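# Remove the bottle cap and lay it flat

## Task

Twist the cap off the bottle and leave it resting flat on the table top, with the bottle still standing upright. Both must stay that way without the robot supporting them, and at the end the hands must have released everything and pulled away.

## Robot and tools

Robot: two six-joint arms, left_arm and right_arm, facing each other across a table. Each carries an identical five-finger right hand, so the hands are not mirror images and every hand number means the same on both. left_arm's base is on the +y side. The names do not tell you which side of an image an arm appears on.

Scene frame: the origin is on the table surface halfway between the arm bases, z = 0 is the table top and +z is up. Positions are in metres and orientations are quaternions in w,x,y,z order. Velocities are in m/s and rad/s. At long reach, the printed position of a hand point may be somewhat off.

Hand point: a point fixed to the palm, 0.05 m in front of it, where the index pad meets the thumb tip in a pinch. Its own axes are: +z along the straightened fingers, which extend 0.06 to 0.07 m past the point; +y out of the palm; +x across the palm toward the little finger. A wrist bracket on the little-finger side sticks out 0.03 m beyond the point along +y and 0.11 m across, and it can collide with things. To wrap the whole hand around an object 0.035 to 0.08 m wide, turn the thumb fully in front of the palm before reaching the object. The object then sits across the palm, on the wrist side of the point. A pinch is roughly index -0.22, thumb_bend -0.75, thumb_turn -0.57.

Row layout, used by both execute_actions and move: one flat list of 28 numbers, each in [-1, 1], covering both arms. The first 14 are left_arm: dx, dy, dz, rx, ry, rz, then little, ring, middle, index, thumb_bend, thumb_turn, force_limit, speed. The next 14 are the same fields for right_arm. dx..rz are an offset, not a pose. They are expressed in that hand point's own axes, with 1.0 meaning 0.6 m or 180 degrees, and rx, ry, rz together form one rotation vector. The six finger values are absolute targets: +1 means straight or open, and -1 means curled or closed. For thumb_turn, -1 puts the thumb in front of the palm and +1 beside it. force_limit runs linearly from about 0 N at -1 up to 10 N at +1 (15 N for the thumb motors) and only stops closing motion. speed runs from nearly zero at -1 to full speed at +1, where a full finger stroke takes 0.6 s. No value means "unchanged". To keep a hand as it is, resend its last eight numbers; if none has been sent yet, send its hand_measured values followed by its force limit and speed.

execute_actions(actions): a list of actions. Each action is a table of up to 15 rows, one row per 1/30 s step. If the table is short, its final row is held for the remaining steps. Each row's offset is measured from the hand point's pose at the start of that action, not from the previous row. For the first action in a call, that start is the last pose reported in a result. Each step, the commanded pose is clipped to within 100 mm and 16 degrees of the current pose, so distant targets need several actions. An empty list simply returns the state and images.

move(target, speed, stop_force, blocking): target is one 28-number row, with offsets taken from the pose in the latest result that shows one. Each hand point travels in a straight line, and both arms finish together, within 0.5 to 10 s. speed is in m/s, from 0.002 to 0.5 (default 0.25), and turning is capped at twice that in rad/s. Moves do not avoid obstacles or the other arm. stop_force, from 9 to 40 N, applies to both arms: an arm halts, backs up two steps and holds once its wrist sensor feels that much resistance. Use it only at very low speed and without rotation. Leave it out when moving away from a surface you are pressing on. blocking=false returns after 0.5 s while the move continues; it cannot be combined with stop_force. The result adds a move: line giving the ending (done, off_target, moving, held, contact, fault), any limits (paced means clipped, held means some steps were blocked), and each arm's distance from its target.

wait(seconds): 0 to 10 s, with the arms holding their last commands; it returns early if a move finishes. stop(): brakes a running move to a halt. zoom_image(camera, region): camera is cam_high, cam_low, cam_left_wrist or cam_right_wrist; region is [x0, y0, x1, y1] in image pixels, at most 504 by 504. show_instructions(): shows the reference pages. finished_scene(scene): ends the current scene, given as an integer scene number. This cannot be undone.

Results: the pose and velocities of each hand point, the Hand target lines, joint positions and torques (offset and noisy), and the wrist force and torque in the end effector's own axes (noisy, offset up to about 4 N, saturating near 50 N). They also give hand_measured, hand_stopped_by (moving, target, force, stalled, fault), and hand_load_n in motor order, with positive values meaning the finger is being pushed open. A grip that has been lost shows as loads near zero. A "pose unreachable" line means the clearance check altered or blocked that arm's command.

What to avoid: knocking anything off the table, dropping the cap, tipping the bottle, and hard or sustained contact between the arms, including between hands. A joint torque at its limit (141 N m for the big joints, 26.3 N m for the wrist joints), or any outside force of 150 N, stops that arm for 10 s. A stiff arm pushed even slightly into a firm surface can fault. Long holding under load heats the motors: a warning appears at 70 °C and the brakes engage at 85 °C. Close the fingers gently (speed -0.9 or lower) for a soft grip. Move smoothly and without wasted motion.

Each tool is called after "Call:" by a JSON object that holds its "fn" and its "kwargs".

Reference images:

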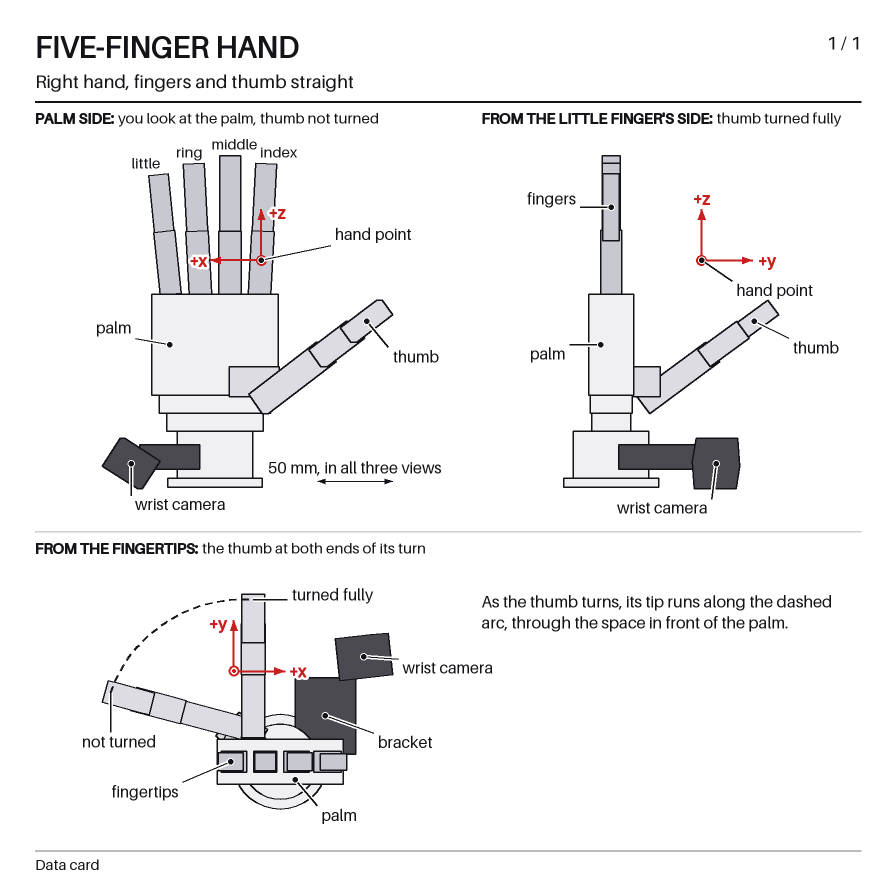

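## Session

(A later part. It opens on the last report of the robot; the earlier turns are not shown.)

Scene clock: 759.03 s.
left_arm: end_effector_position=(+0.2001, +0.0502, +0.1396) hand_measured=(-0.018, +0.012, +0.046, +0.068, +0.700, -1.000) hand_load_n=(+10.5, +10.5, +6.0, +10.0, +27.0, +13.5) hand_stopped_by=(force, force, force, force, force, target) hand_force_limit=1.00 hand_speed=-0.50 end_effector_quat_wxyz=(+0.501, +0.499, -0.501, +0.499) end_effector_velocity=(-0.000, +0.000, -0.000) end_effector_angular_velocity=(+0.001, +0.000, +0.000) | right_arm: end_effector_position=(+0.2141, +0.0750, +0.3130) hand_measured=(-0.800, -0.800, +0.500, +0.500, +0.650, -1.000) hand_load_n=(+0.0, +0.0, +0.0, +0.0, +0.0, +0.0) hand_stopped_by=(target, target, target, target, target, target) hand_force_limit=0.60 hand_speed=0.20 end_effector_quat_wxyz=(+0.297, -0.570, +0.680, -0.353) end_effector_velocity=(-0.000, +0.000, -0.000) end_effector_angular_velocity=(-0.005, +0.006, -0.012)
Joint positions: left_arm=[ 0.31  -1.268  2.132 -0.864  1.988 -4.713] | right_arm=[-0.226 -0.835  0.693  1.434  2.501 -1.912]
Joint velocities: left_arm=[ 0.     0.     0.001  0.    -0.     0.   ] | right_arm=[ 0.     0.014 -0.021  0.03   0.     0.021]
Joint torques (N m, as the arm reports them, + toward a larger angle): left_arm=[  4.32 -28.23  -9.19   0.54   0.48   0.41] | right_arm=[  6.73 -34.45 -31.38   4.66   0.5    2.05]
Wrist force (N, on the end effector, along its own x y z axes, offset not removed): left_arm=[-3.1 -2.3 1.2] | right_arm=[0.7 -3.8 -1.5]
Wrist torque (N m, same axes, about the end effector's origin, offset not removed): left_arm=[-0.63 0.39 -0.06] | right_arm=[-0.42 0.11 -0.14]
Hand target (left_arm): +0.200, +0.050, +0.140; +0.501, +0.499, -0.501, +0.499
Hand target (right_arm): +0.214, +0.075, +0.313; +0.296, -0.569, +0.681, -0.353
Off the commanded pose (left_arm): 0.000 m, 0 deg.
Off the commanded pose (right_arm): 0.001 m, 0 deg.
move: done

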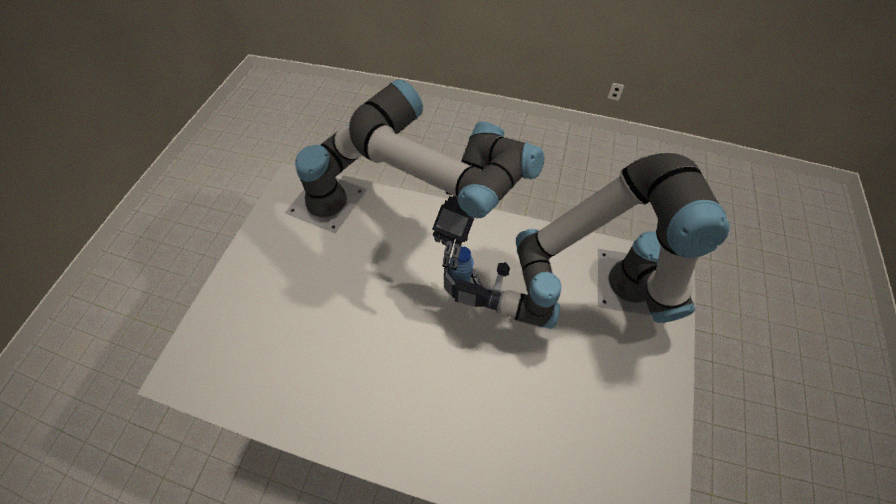

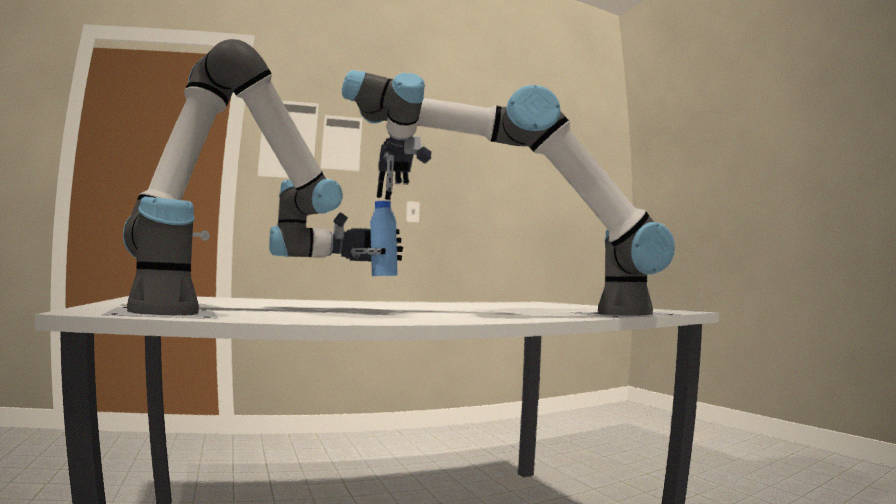

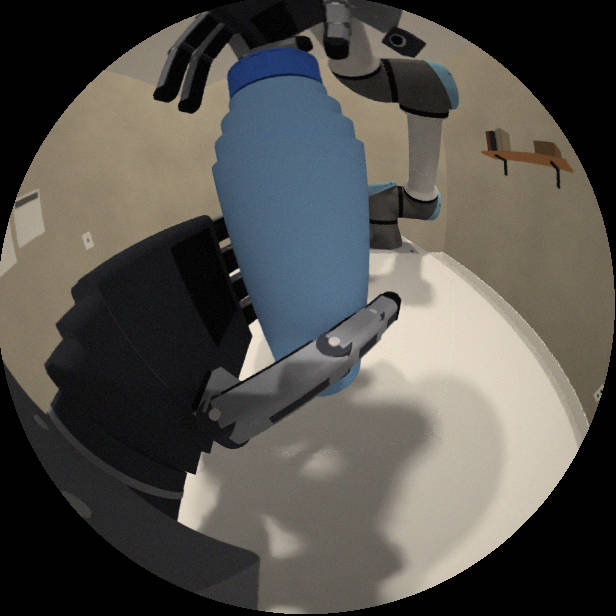

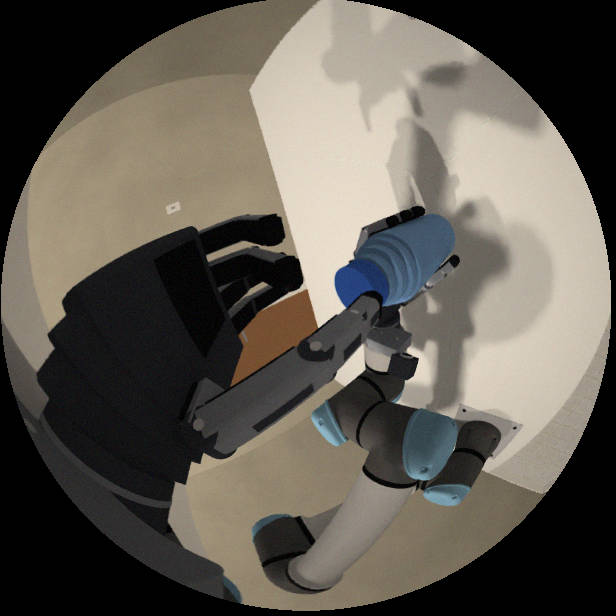

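Call:
{"fn": "move", "kwargs": {"target": [0,0,0,0,0,0,-0.98,-0.98,-0.97,-0.98,-0.98,-1,1.0,-0.5, 0,0.0399,0.0279,0,0,0,-0.8,-0.8,0.5,0.5,0.7,-0.8,0.6,0.2], "speed": 0.04, "stop_force": 9}}

Call:
{"fn": "zoom_image", "kwargs": {"camera": "cam_low", "region": [330, 130, 450, 250]}}

Call:
{"fn": "zoom_image", "kwargs": {"camera": "cam_left_wrist", "region": [130, 0, 430, 200]}}

Scene clock: 796.77 s.
left_arm: end_effector_position=(+0.2001, +0.0502, +0.1396) hand_measured=(-0.018, +0.012, +0.046, +0.068, +0.700, -1.000) hand_load_n=(+10.5, +10.5, +6.0, +10.0, +27.0, +13.5) hand_stopped_by=(force, force, force, force, force, target) hand_force_limit=1.00 hand_speed=-0.50 end_effector_quat_wxyz=(+0.501, +0.499, -0.501, +0.499) end_effector_velocity=(-0.000, +0.001, -0.001) end_effector_angular_velocity=(+0.002, +0.001, +0.000) | right_arm: end_effector_position=(+0.2140, +0.0750, +0.2840) hand_measured=(-0.800, -0.800, +0.500, +0.500, +0.700, -0.800) hand_load_n=(+0.0, +0.0, +0.0, +0.0, +0.0, +0.0) hand_stopped_by=(target, target, target, target, target, target) hand_force_limit=0.60 hand_speed=0.20 end_effector_quat_wxyz=(+0.297, -0.570, +0.680, -0.353) end_effector_velocity=(+0.000, -0.000, -0.002) end_effector_angular_velocity=(+0.001, +0.000, +0.000)
Joint positions: left_arm=[ 0.31  -1.268  2.132 -0.864  1.988 -4.713] | right_arm=[-0.226 -0.846  0.785  1.353  2.501 -1.912]
Joint velocities: left_arm=[ 0.    -0.     0.002  0.001 -0.    -0.   ] | right_arm=[-0.    -0.002  0.008 -0.008 -0.001 -0.001]
Joint torques (N m, as the arm reports them, + toward a larger angle): left_arm=[  3.79 -27.76  -9.08   0.36   0.53   0.34] | right_arm=[  4.02 -58.93  -6.98  -0.53   2.2   -2.61]
Wrist force (N, on the end effector, along its own x y z axes, offset not removed): left_arm=[-2.1 -1.5 -3.0] | right_arm=[-0.4 -3.7 -0.5]
Wrist torque (N m, same axes, about the end effector's origin, offset not removed): left_arm=[-0.05 0.48 0.02] | right_arm=[-0.33 0.03 -0.30]
Hand target (left_arm): +0.200, +0.050, +0.140; +0.501, +0.499, -0.501, +0.499
Hand target (right_arm): +0.214, +0.075, +0.284; +0.297, -0.570, +0.680, -0.353
Off the commanded pose (left_arm): 0.000 m, 0 deg.
Off the commanded pose (right_arm): 0.000 m, 0 deg.
move: done

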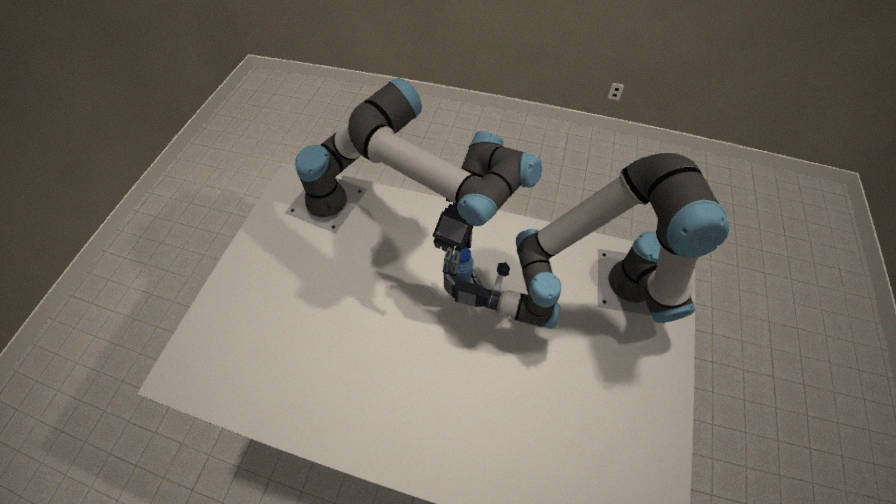

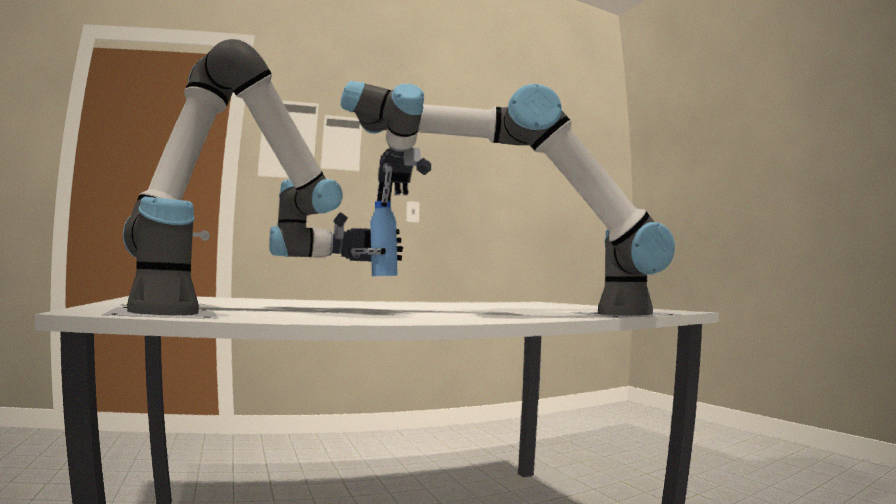

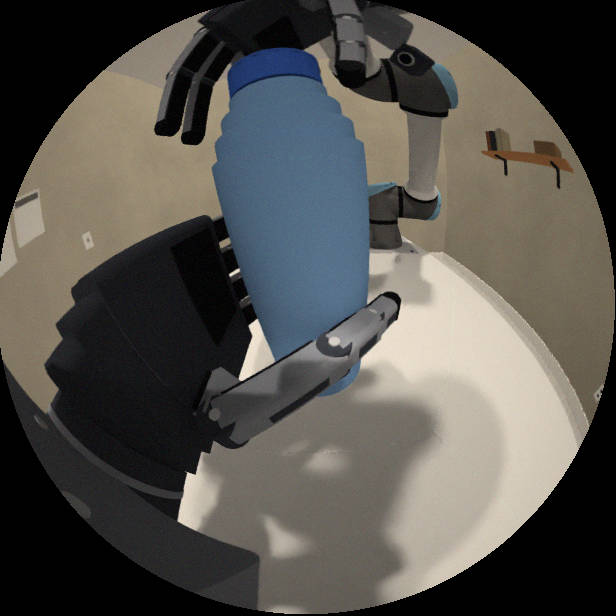

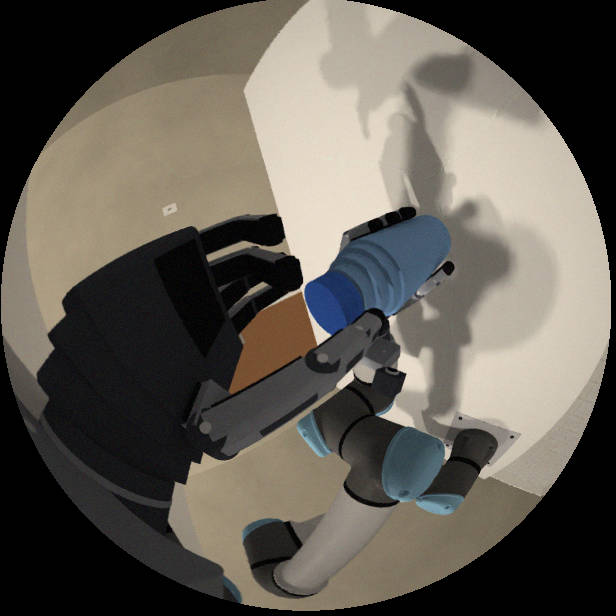

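Region (330, 130, 450, 250) of cam_low's 896x504 image, scaled by 4.200, with more detail than that image has.

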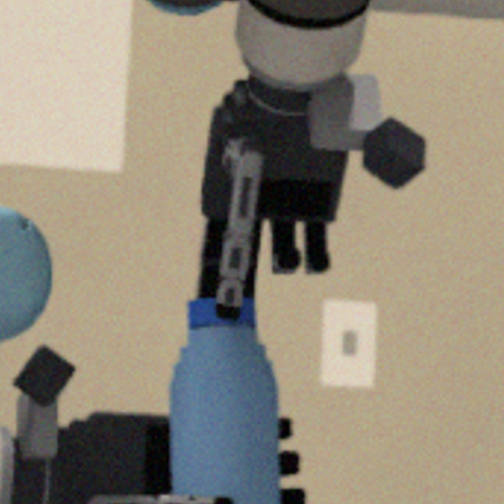

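Region (130, 0, 430, 200) of cam_left_wrist's 616x616 image, scaled by 1.680, with more detail than that image has.

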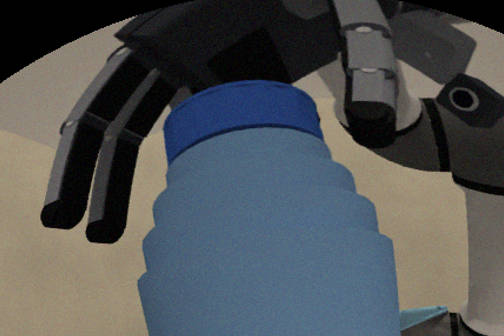

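Call:
{"fn": "move", "kwargs": {"target": [0,0,0,0,0,0,-0.98,-0.98,-0.97,-0.98,-0.98,-1,1.0,-0.5, 0,-0.0018,0.0070,0,0,0,-0.8,-0.8,0.5,0.5,0.7,-0.8,0.6,0.2], "speed": 0.03}}

Call:
{"fn": "move", "kwargs": {"target": [0,0,0,0,0,0,-0.98,-0.98,-0.97,-0.98,-0.98,-1,1.0,-0.5, 0,0,0,0,0,0,-0.8,-0.8,-0.6,-0.6,-0.6,-0.8,0.8,-0.6], "speed": 0.03}}

Call:
{"fn": "zoom_image", "kwargs": {"camera": "cam_left_wrist", "region": [130, 0, 430, 200]}}

Call:
{"fn": "zoom_image", "kwargs": {"camera": "cam_low", "region": [330, 130, 450, 250]}}

Scene clock: 832.00 s.
left_arm: end_effector_position=(+0.2001, +0.0502, +0.1396) hand_measured=(-0.018, +0.012, +0.046, +0.068, +0.700, -1.000) hand_load_n=(+10.5, +10.5, +6.0, +10.0, +27.0, +13.5) hand_stopped_by=(force, force, force, force, force, target) hand_force_limit=1.00 hand_speed=-0.50 end_effector_quat_wxyz=(+0.501, +0.499, -0.501, +0.499) end_effector_velocity=(+0.000, -0.000, +0.000) end_effector_angular_velocity=(-0.001, -0.002, +0.000) | right_arm: end_effector_position=(+0.2179, +0.0743, +0.2825) hand_measured=(-0.800, -0.800, +0.500, +0.500, +0.700, -0.800) hand_load_n=(+0.0, +0.0, +0.0, +0.0, +0.0, +0.0) hand_stopped_by=(target, target, target, target, target, target) hand_force_limit=0.60 hand_speed=0.20 end_effector_quat_wxyz=(+0.297, -0.570, +0.680, -0.353) end_effector_velocity=(+0.001, -0.000, -0.001) end_effector_angular_velocity=(-0.000, +0.000, -0.000)
Joint positions: left_arm=[ 0.31  -1.268  2.132 -0.864  1.988 -4.713] | right_arm=[-0.232 -0.847  0.789  1.342  2.5   -1.923]
Joint velocities: left_arm=[ 0.    -0.    -0.001  0.    -0.     0.002] | right_arm=[-0.003 -0.     0.002 -0.004 -0.001 -0.003]
Joint torques (N m, as the arm reports them, + toward a larger angle): left_arm=[  4.31 -28.37  -8.92   0.55   0.58   0.27] | right_arm=[ -5.13 -58.19  -7.6   -0.45  -0.23  -2.65]
Wrist force (N, on the end effector, along its own x y z axes, offset not removed): left_arm=[-1.8 0.7 -0.3] | right_arm=[1.3 -4.3 -2.7]
Wrist torque (N m, same axes, about the end effector's origin, offset not removed): left_arm=[0.08 0.19 -0.08] | right_arm=[-0.49 0.10 -0.19]
Hand target (left_arm): +0.200, +0.050, +0.140; +0.501, +0.499, -0.501, +0.499
Hand target (right_arm): +0.218, +0.074, +0.282; +0.297, -0.570, +0.680, -0.353
Off the commanded pose (left_arm): 0.000 m, 0 deg.
Off the commanded pose (right_arm): 0.000 m, 0 deg.
move: done

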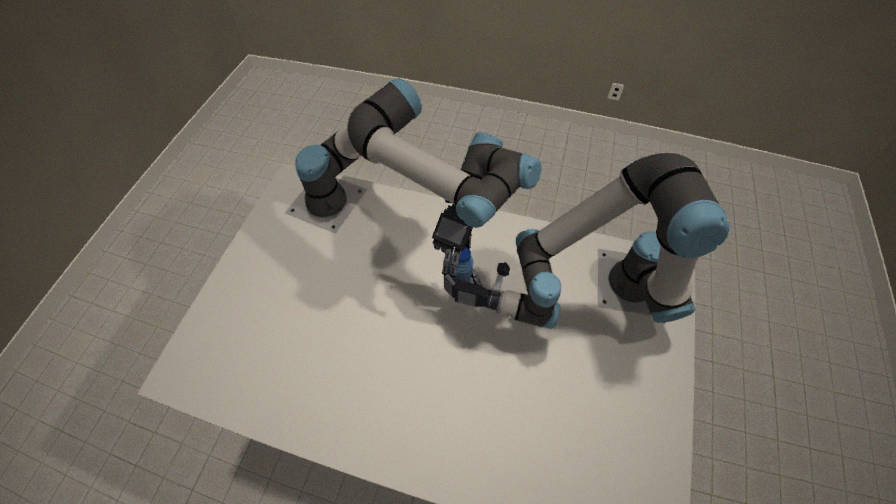

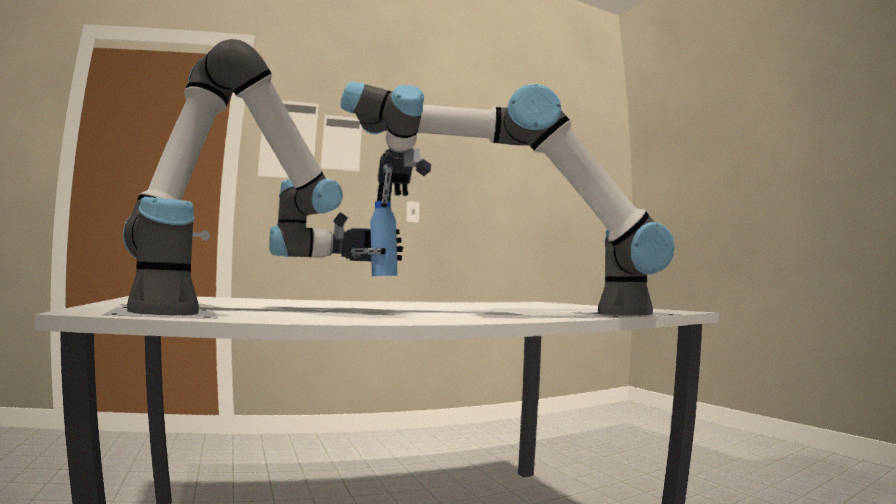

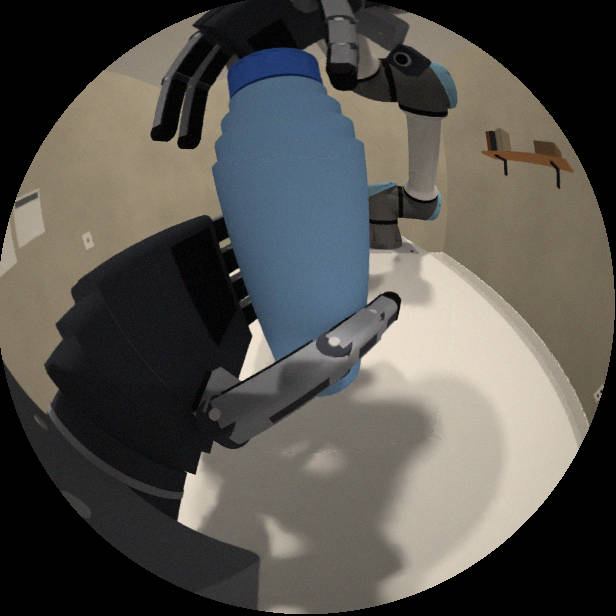

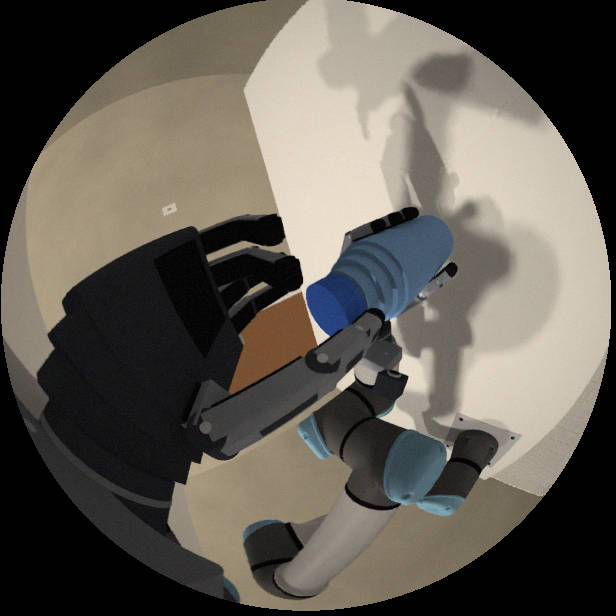

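Scene clock: 833.17 s.
left_arm: end_effector_position=(+0.2001, +0.0502, +0.1396) hand_measured=(-0.018, +0.014, +0.046, +0.068, +0.700, -1.000) hand_load_n=(+10.0, +10.5, +6.5, +10.0, +26.0, +8.0) hand_stopped_by=(force, force, force, force, force, target) hand_force_limit=1.00 hand_speed=-0.50 end_effector_quat_wxyz=(+0.501, +0.499, -0.501, +0.499) end_effector_velocity=(-0.001, -0.000, +0.000) end_effector_angular_velocity=(-0.001, -0.000, -0.001) | right_arm: end_effector_position=(+0.2179, +0.0743, +0.2825) hand_measured=(-0.800, -0.800, -0.094, -0.038, +0.376, -0.800) hand_load_n=(+0.0, +0.0, +8.5, +7.5, +17.5, +4.0) hand_stopped_by=(target, target, force, force, force, target) hand_force_limit=0.80 hand_speed=-0.60 end_effector_quat_wxyz=(+0.297, -0.570, +0.680, -0.353) end_effector_velocity=(-0.000, -0.000, -0.000) end_effector_angular_velocity=(-0.002, +0.000, +0.001)
Joint positions: left_arm=[ 0.31  -1.268  2.132 -0.864  1.988 -4.713] | right_arm=[-0.232 -0.847  0.789  1.342  2.499 -1.923]
Joint velocities: left_arm=[-0.001  0.    -0.    -0.001  0.    -0.   ] | right_arm=[ 0.    -0.     0.001 -0.     0.    -0.001]
Joint torques (N m, as the arm reports them, + toward a larger angle): left_arm=[  3.88 -28.34  -8.89   0.4    0.59   0.21] | right_arm=[  2.   -47.52 -24.94   5.2    3.39   2.04]
Wrist force (N, on the end effector, along its own x y z axes, offset not removed): left_arm=[2.5 0.8 2.2] | right_arm=[-0.8 0.2 -1.4]
Wrist torque (N m, same axes, about the end effector's origin, offset not removed): left_arm=[0.10 -0.11 0.09] | right_arm=[-0.15 0.23 -0.19]
Hand target (left_arm): +0.200, +0.050, +0.140; +0.501, +0.499, -0.501, +0.499
Hand target (right_arm): +0.218, +0.074, +0.283; +0.297, -0.570, +0.680, -0.353
Off the commanded pose (left_arm): 0.000 m, 0 deg.
Off the commanded pose (right_arm): 0.000 m, 0 deg.
move: done

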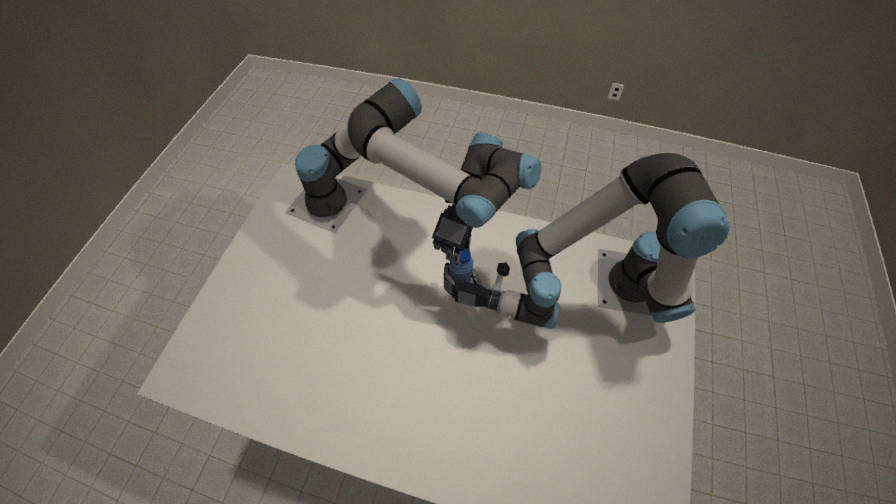

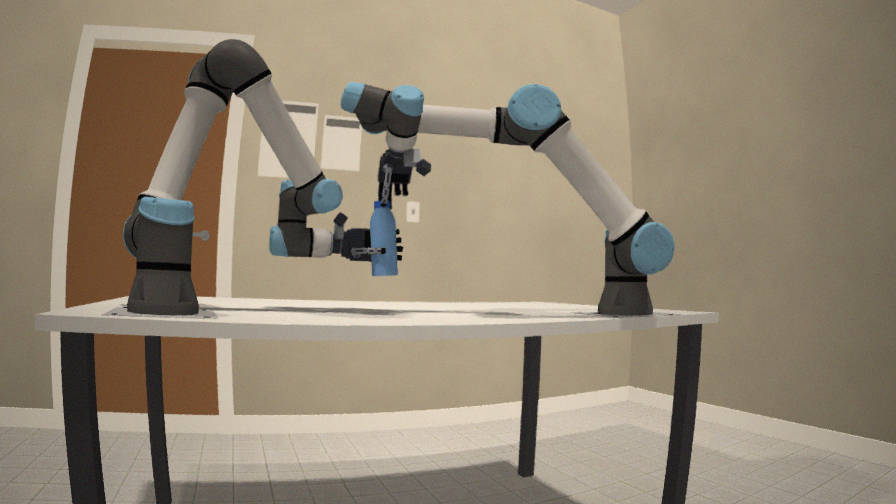

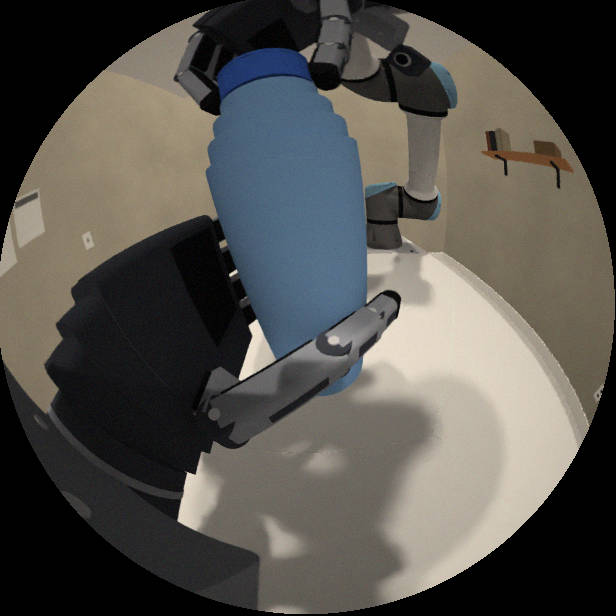

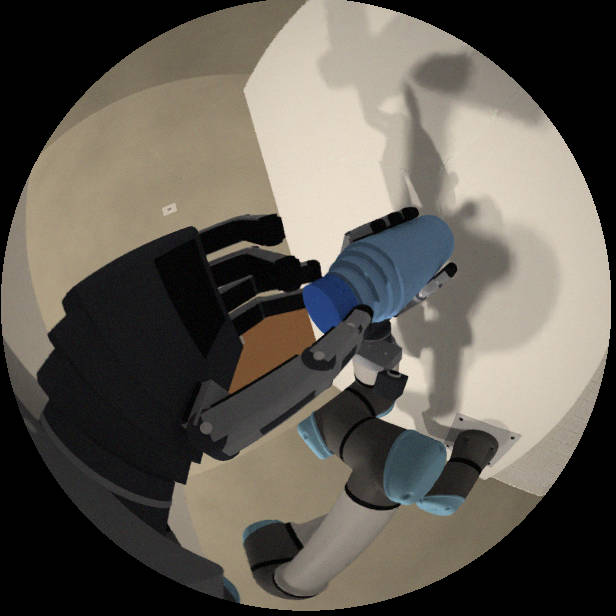

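Region (130, 0, 430, 200) of cam_left_wrist's 616x616 image, scaled by 1.680, with more detail than that image has.

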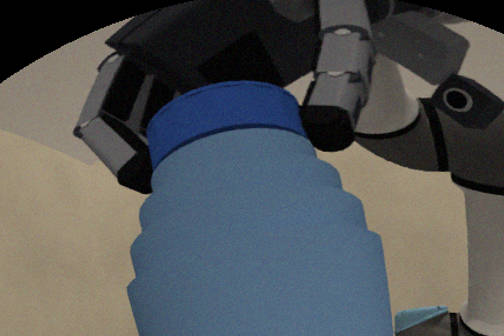

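Region (330, 130, 450, 250) of cam_low's 896x504 image, scaled by 4.200, with more detail than that image has.

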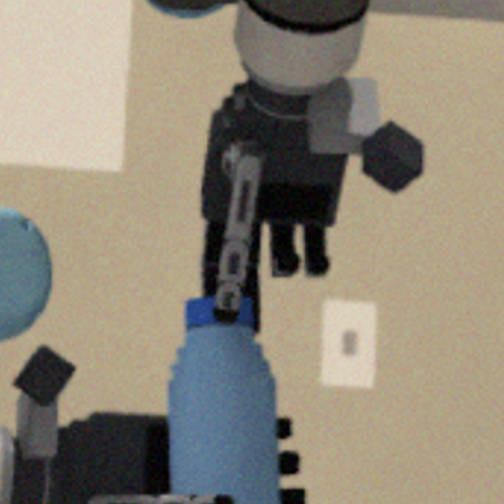

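Call:
{"fn": "move", "kwargs": {"target": [0,0,0,0,0,0,-0.98,-0.98,-0.97,-0.98,-0.98,-1,1.0,-0.5, -0.00973,0.00972,-0.01533,0,-0.2731,-0.1912,-0.8,-0.8,-0.6,-0.6,-0.6,-0.8,0.8,-0.6], "speed": 0.3}}

Call:
{"fn": "zoom_image", "kwargs": {"camera": "cam_left_wrist", "region": [130, 0, 430, 200]}}

Call:
{"fn": "zoom_image", "kwargs": {"camera": "cam_low", "region": [330, 130, 450, 250]}}

Scene clock: 853.93 s.
left_arm: end_effector_position=(+0.2001, +0.0503, +0.1396) hand_measured=(-0.018, +0.014, +0.046, +0.068, +0.700, -1.000) hand_load_n=(+9.5, +9.0, +5.0, +9.5, +22.5, +10.5) hand_stopped_by=(force, force, force, force, force, target) hand_force_limit=1.00 hand_speed=-0.50 end_effector_quat_wxyz=(+0.501, +0.499, -0.501, +0.499) end_effector_velocity=(-0.001, +0.000, -0.000) end_effector_angular_velocity=(+0.001, +0.001, -0.001) | right_arm: end_effector_position=(+0.2084, +0.0820, +0.2836) hand_measured=(-0.800, -0.800, -0.094, -0.038, +0.376, -0.800) hand_load_n=(+0.0, +0.0, +7.5, +11.5, +13.5, +7.5) hand_stopped_by=(target, target, force, force, force, target) hand_force_limit=0.80 hand_speed=-0.60 end_effector_quat_wxyz=(+0.434, -0.833, +0.304, -0.158) end_effector_velocity=(+0.000, +0.000, -0.000) end_effector_angular_velocity=(+0.001, +0.002, +0.010)
Joint positions: left_arm=[ 0.31  -1.268  2.132 -0.864  1.988 -4.713] | right_arm=[-0.499 -1.283  1.313  0.579  1.611 -3.113]
Joint velocities: left_arm=[-0.001  0.     0.001  0.     0.    -0.   ] | right_arm=[-0.005  0.     0.     0.    -0.014 -0.007]
Joint torques (N m, as the arm reports them, + toward a larger angle): left_arm=[  4.24 -22.8  -12.01  -1.23   0.6    0.2 ] | right_arm=[ -4.73 -40.03  -3.01  -0.37  -1.33  -3.1 ]
Wrist force (N, on the end effector, along its own x y z axes, offset not removed): left_arm=[-9.0 2.1 4.2] | right_arm=[-0.9 -13.1 -4.9]
Wrist torque (N m, same axes, about the end effector's origin, offset not removed): left_arm=[-0.02 -0.32 0.51] | right_arm=[-0.34 0.44 -0.17]
Hand target (left_arm): +0.200, +0.050, +0.140; +0.501, +0.499, -0.501, +0.499
Hand target (right_arm): +0.208, +0.082, +0.284; -0.434, +0.833, -0.304, +0.158
Off the commanded pose (left_arm): 0.000 m, 0 deg.
Off the commanded pose (right_arm): 0.001 m, 0 deg.
move: done

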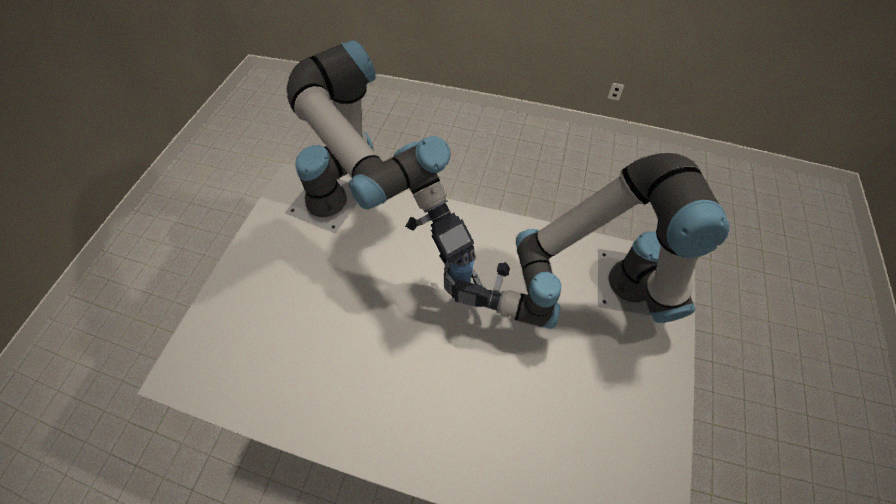

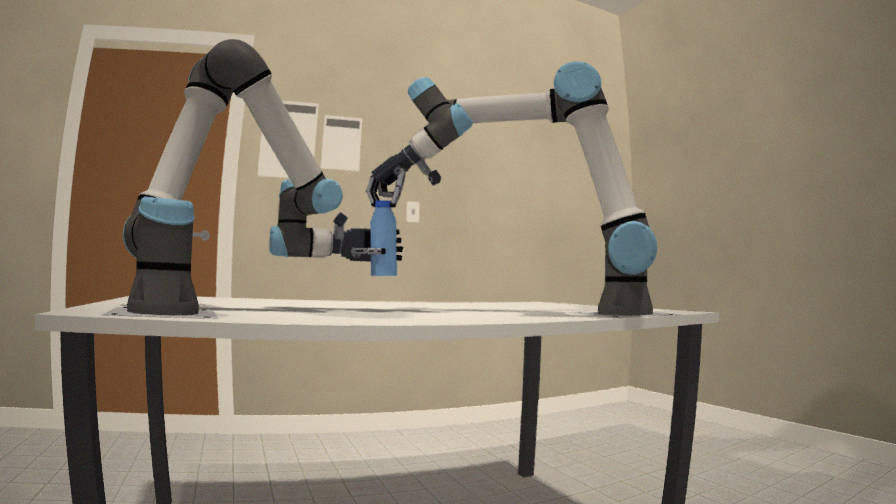

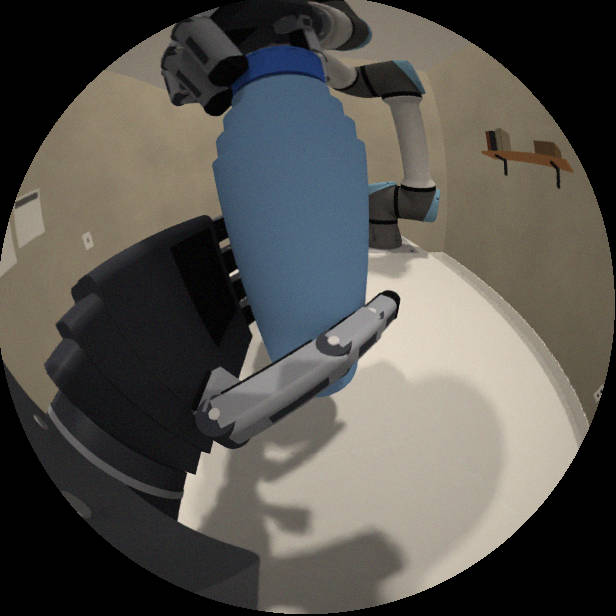

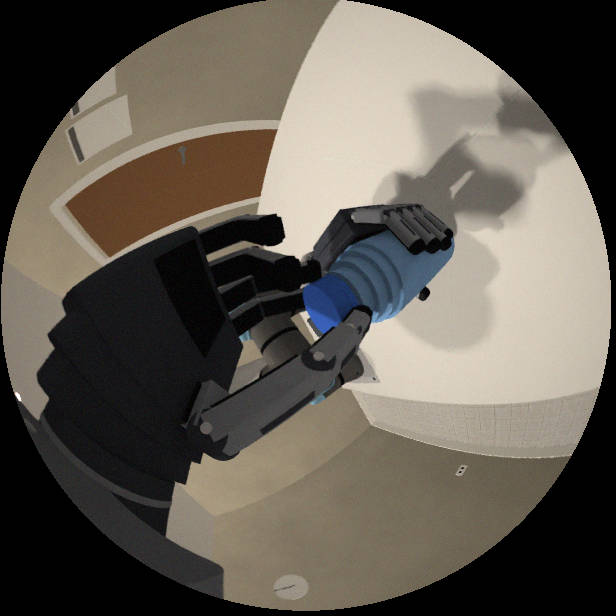

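Region (130, 0, 430, 200) of cam_left_wrist's 616x616 image, scaled by 1.680, with more detail than that image has.

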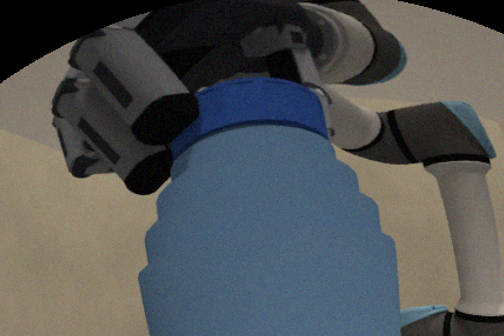

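Region (330, 130, 450, 250) of cam_low's 896x504 image, scaled by 4.200, with more detail than that image has.

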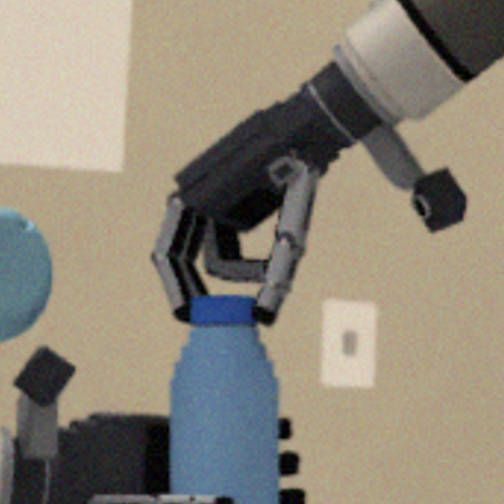

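Call:
{"fn": "move", "kwargs": {"target": [0,0,0,0,0,0,-0.98,-0.98,-0.97,-0.98,-0.98,-1,1.0,-0.5, -0.01182,0.00492,-0.01427,0,-0.2731,-0.1912,-0.8,-0.8,-0.6,-0.6,-0.6,-0.8,0.8,-0.6], "speed": 0.3}}

Call:
{"fn": "zoom_image", "kwargs": {"camera": "cam_left_wrist", "region": [130, 0, 430, 200]}}

Call:
{"fn": "zoom_image", "kwargs": {"camera": "cam_low", "region": [330, 130, 450, 250]}}

Scene clock: 885.57 s.
left_arm: end_effector_position=(+0.2001, +0.0503, +0.1396) hand_measured=(-0.018, +0.014, +0.046, +0.066, +0.700, -1.000) hand_load_n=(+19.5, +14.0, +3.5, +4.0, +20.0, +3.0) hand_stopped_by=(force, force, force, force, force, target) hand_force_limit=1.00 hand_speed=-0.50 end_effector_quat_wxyz=(+0.501, +0.499, -0.501, +0.499) end_effector_velocity=(-0.000, +0.000, -0.001) end_effector_angular_velocity=(+0.001, +0.002, -0.000) | right_arm: end_effector_position=(+0.1975, +0.0797, +0.2859) hand_measured=(-0.800, -0.800, -0.094, -0.036, +0.376, -0.800) hand_load_n=(+0.0, +0.0, +4.5, +17.0, +10.0, +4.5) hand_stopped_by=(target, target, force, force, force, target) hand_force_limit=0.80 hand_speed=-0.60 end_effector_quat_wxyz=(-0.456, +0.873, +0.153, -0.079) end_effector_velocity=(-0.000, -0.000, -0.000) end_effector_angular_velocity=(-0.006, +0.000, +0.014)
Joint positions: left_arm=[ 0.31  -1.268  2.132 -0.864  1.988 -4.713] | right_arm=[-0.737 -0.989  0.979  1.137  0.686 -4.164]
Joint velocities: left_arm=[-0.    -0.     0.001 -0.     0.    -0.001] | right_arm=[ 0.001  0.011 -0.014  0.024 -0.001 -0.021]
Joint torques (N m, as the arm reports them, + toward a larger angle): left_arm=[  4.15 -20.75  -5.54  -0.17   0.52   0.36] | right_arm=[  1.37 -30.95 -30.87   6.48  -0.43  -2.9 ]
Wrist force (N, on the end effector, along its own x y z axes, offset not removed): left_arm=[-3.0 -4.5 14.5] | right_arm=[3.7 -13.2 7.4]
Wrist torque (N m, same axes, about the end effector's origin, offset not removed): left_arm=[-0.14 -1.67 -0.52] | right_arm=[0.08 0.18 -0.08]
Hand target (left_arm): +0.200, +0.050, +0.140; +0.501, +0.499, -0.501, +0.499
Hand target (right_arm): +0.197, +0.080, +0.286; -0.455, +0.873, +0.153, -0.079
Off the commanded pose (left_arm): 0.000 m, 0 deg.
Off the commanded pose (right_arm): 0.000 m, 0 deg.
move: done

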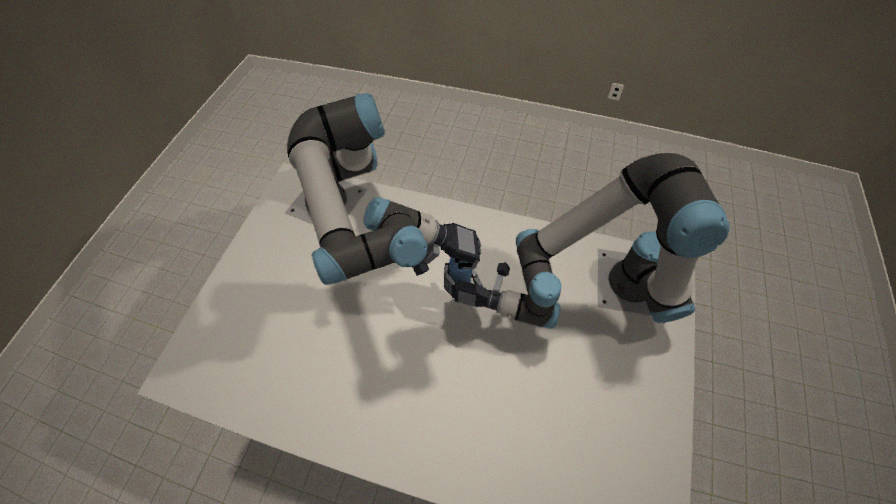

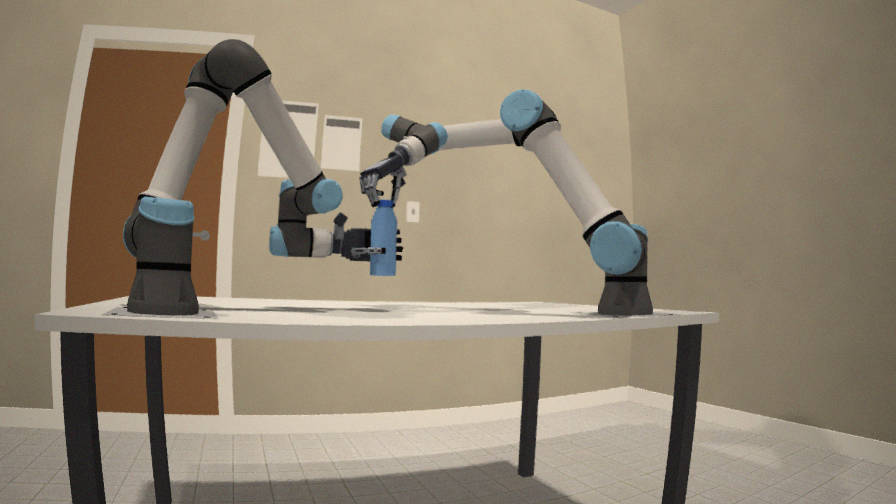

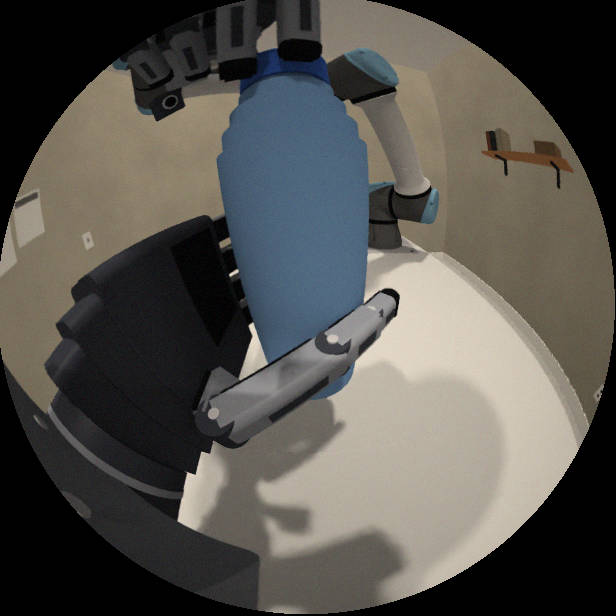

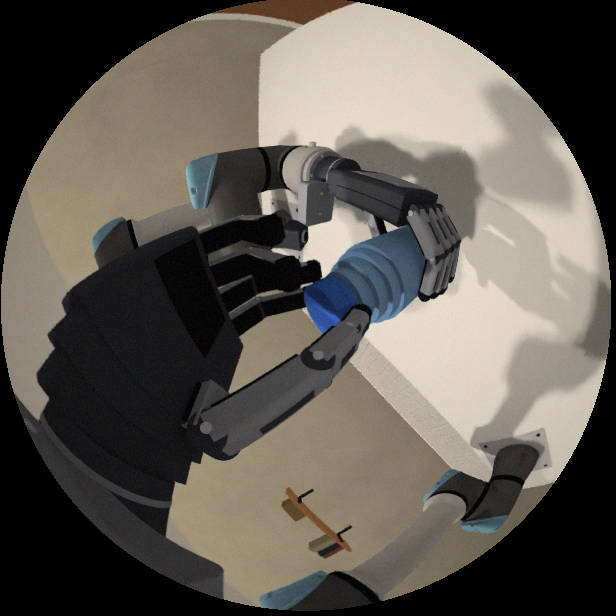

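Region (130, 0, 430, 200) of cam_left_wrist's 616x616 image, scaled by 1.680, with more detail than that image has.

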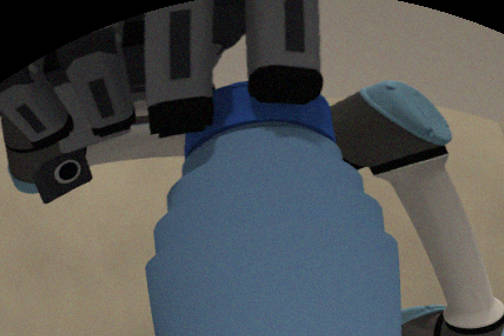

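Region (330, 130, 450, 250) of cam_low's 896x504 image, scaled by 4.200, with more detail than that image has.

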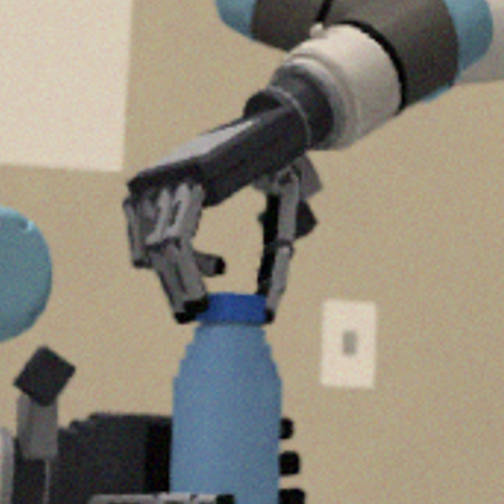

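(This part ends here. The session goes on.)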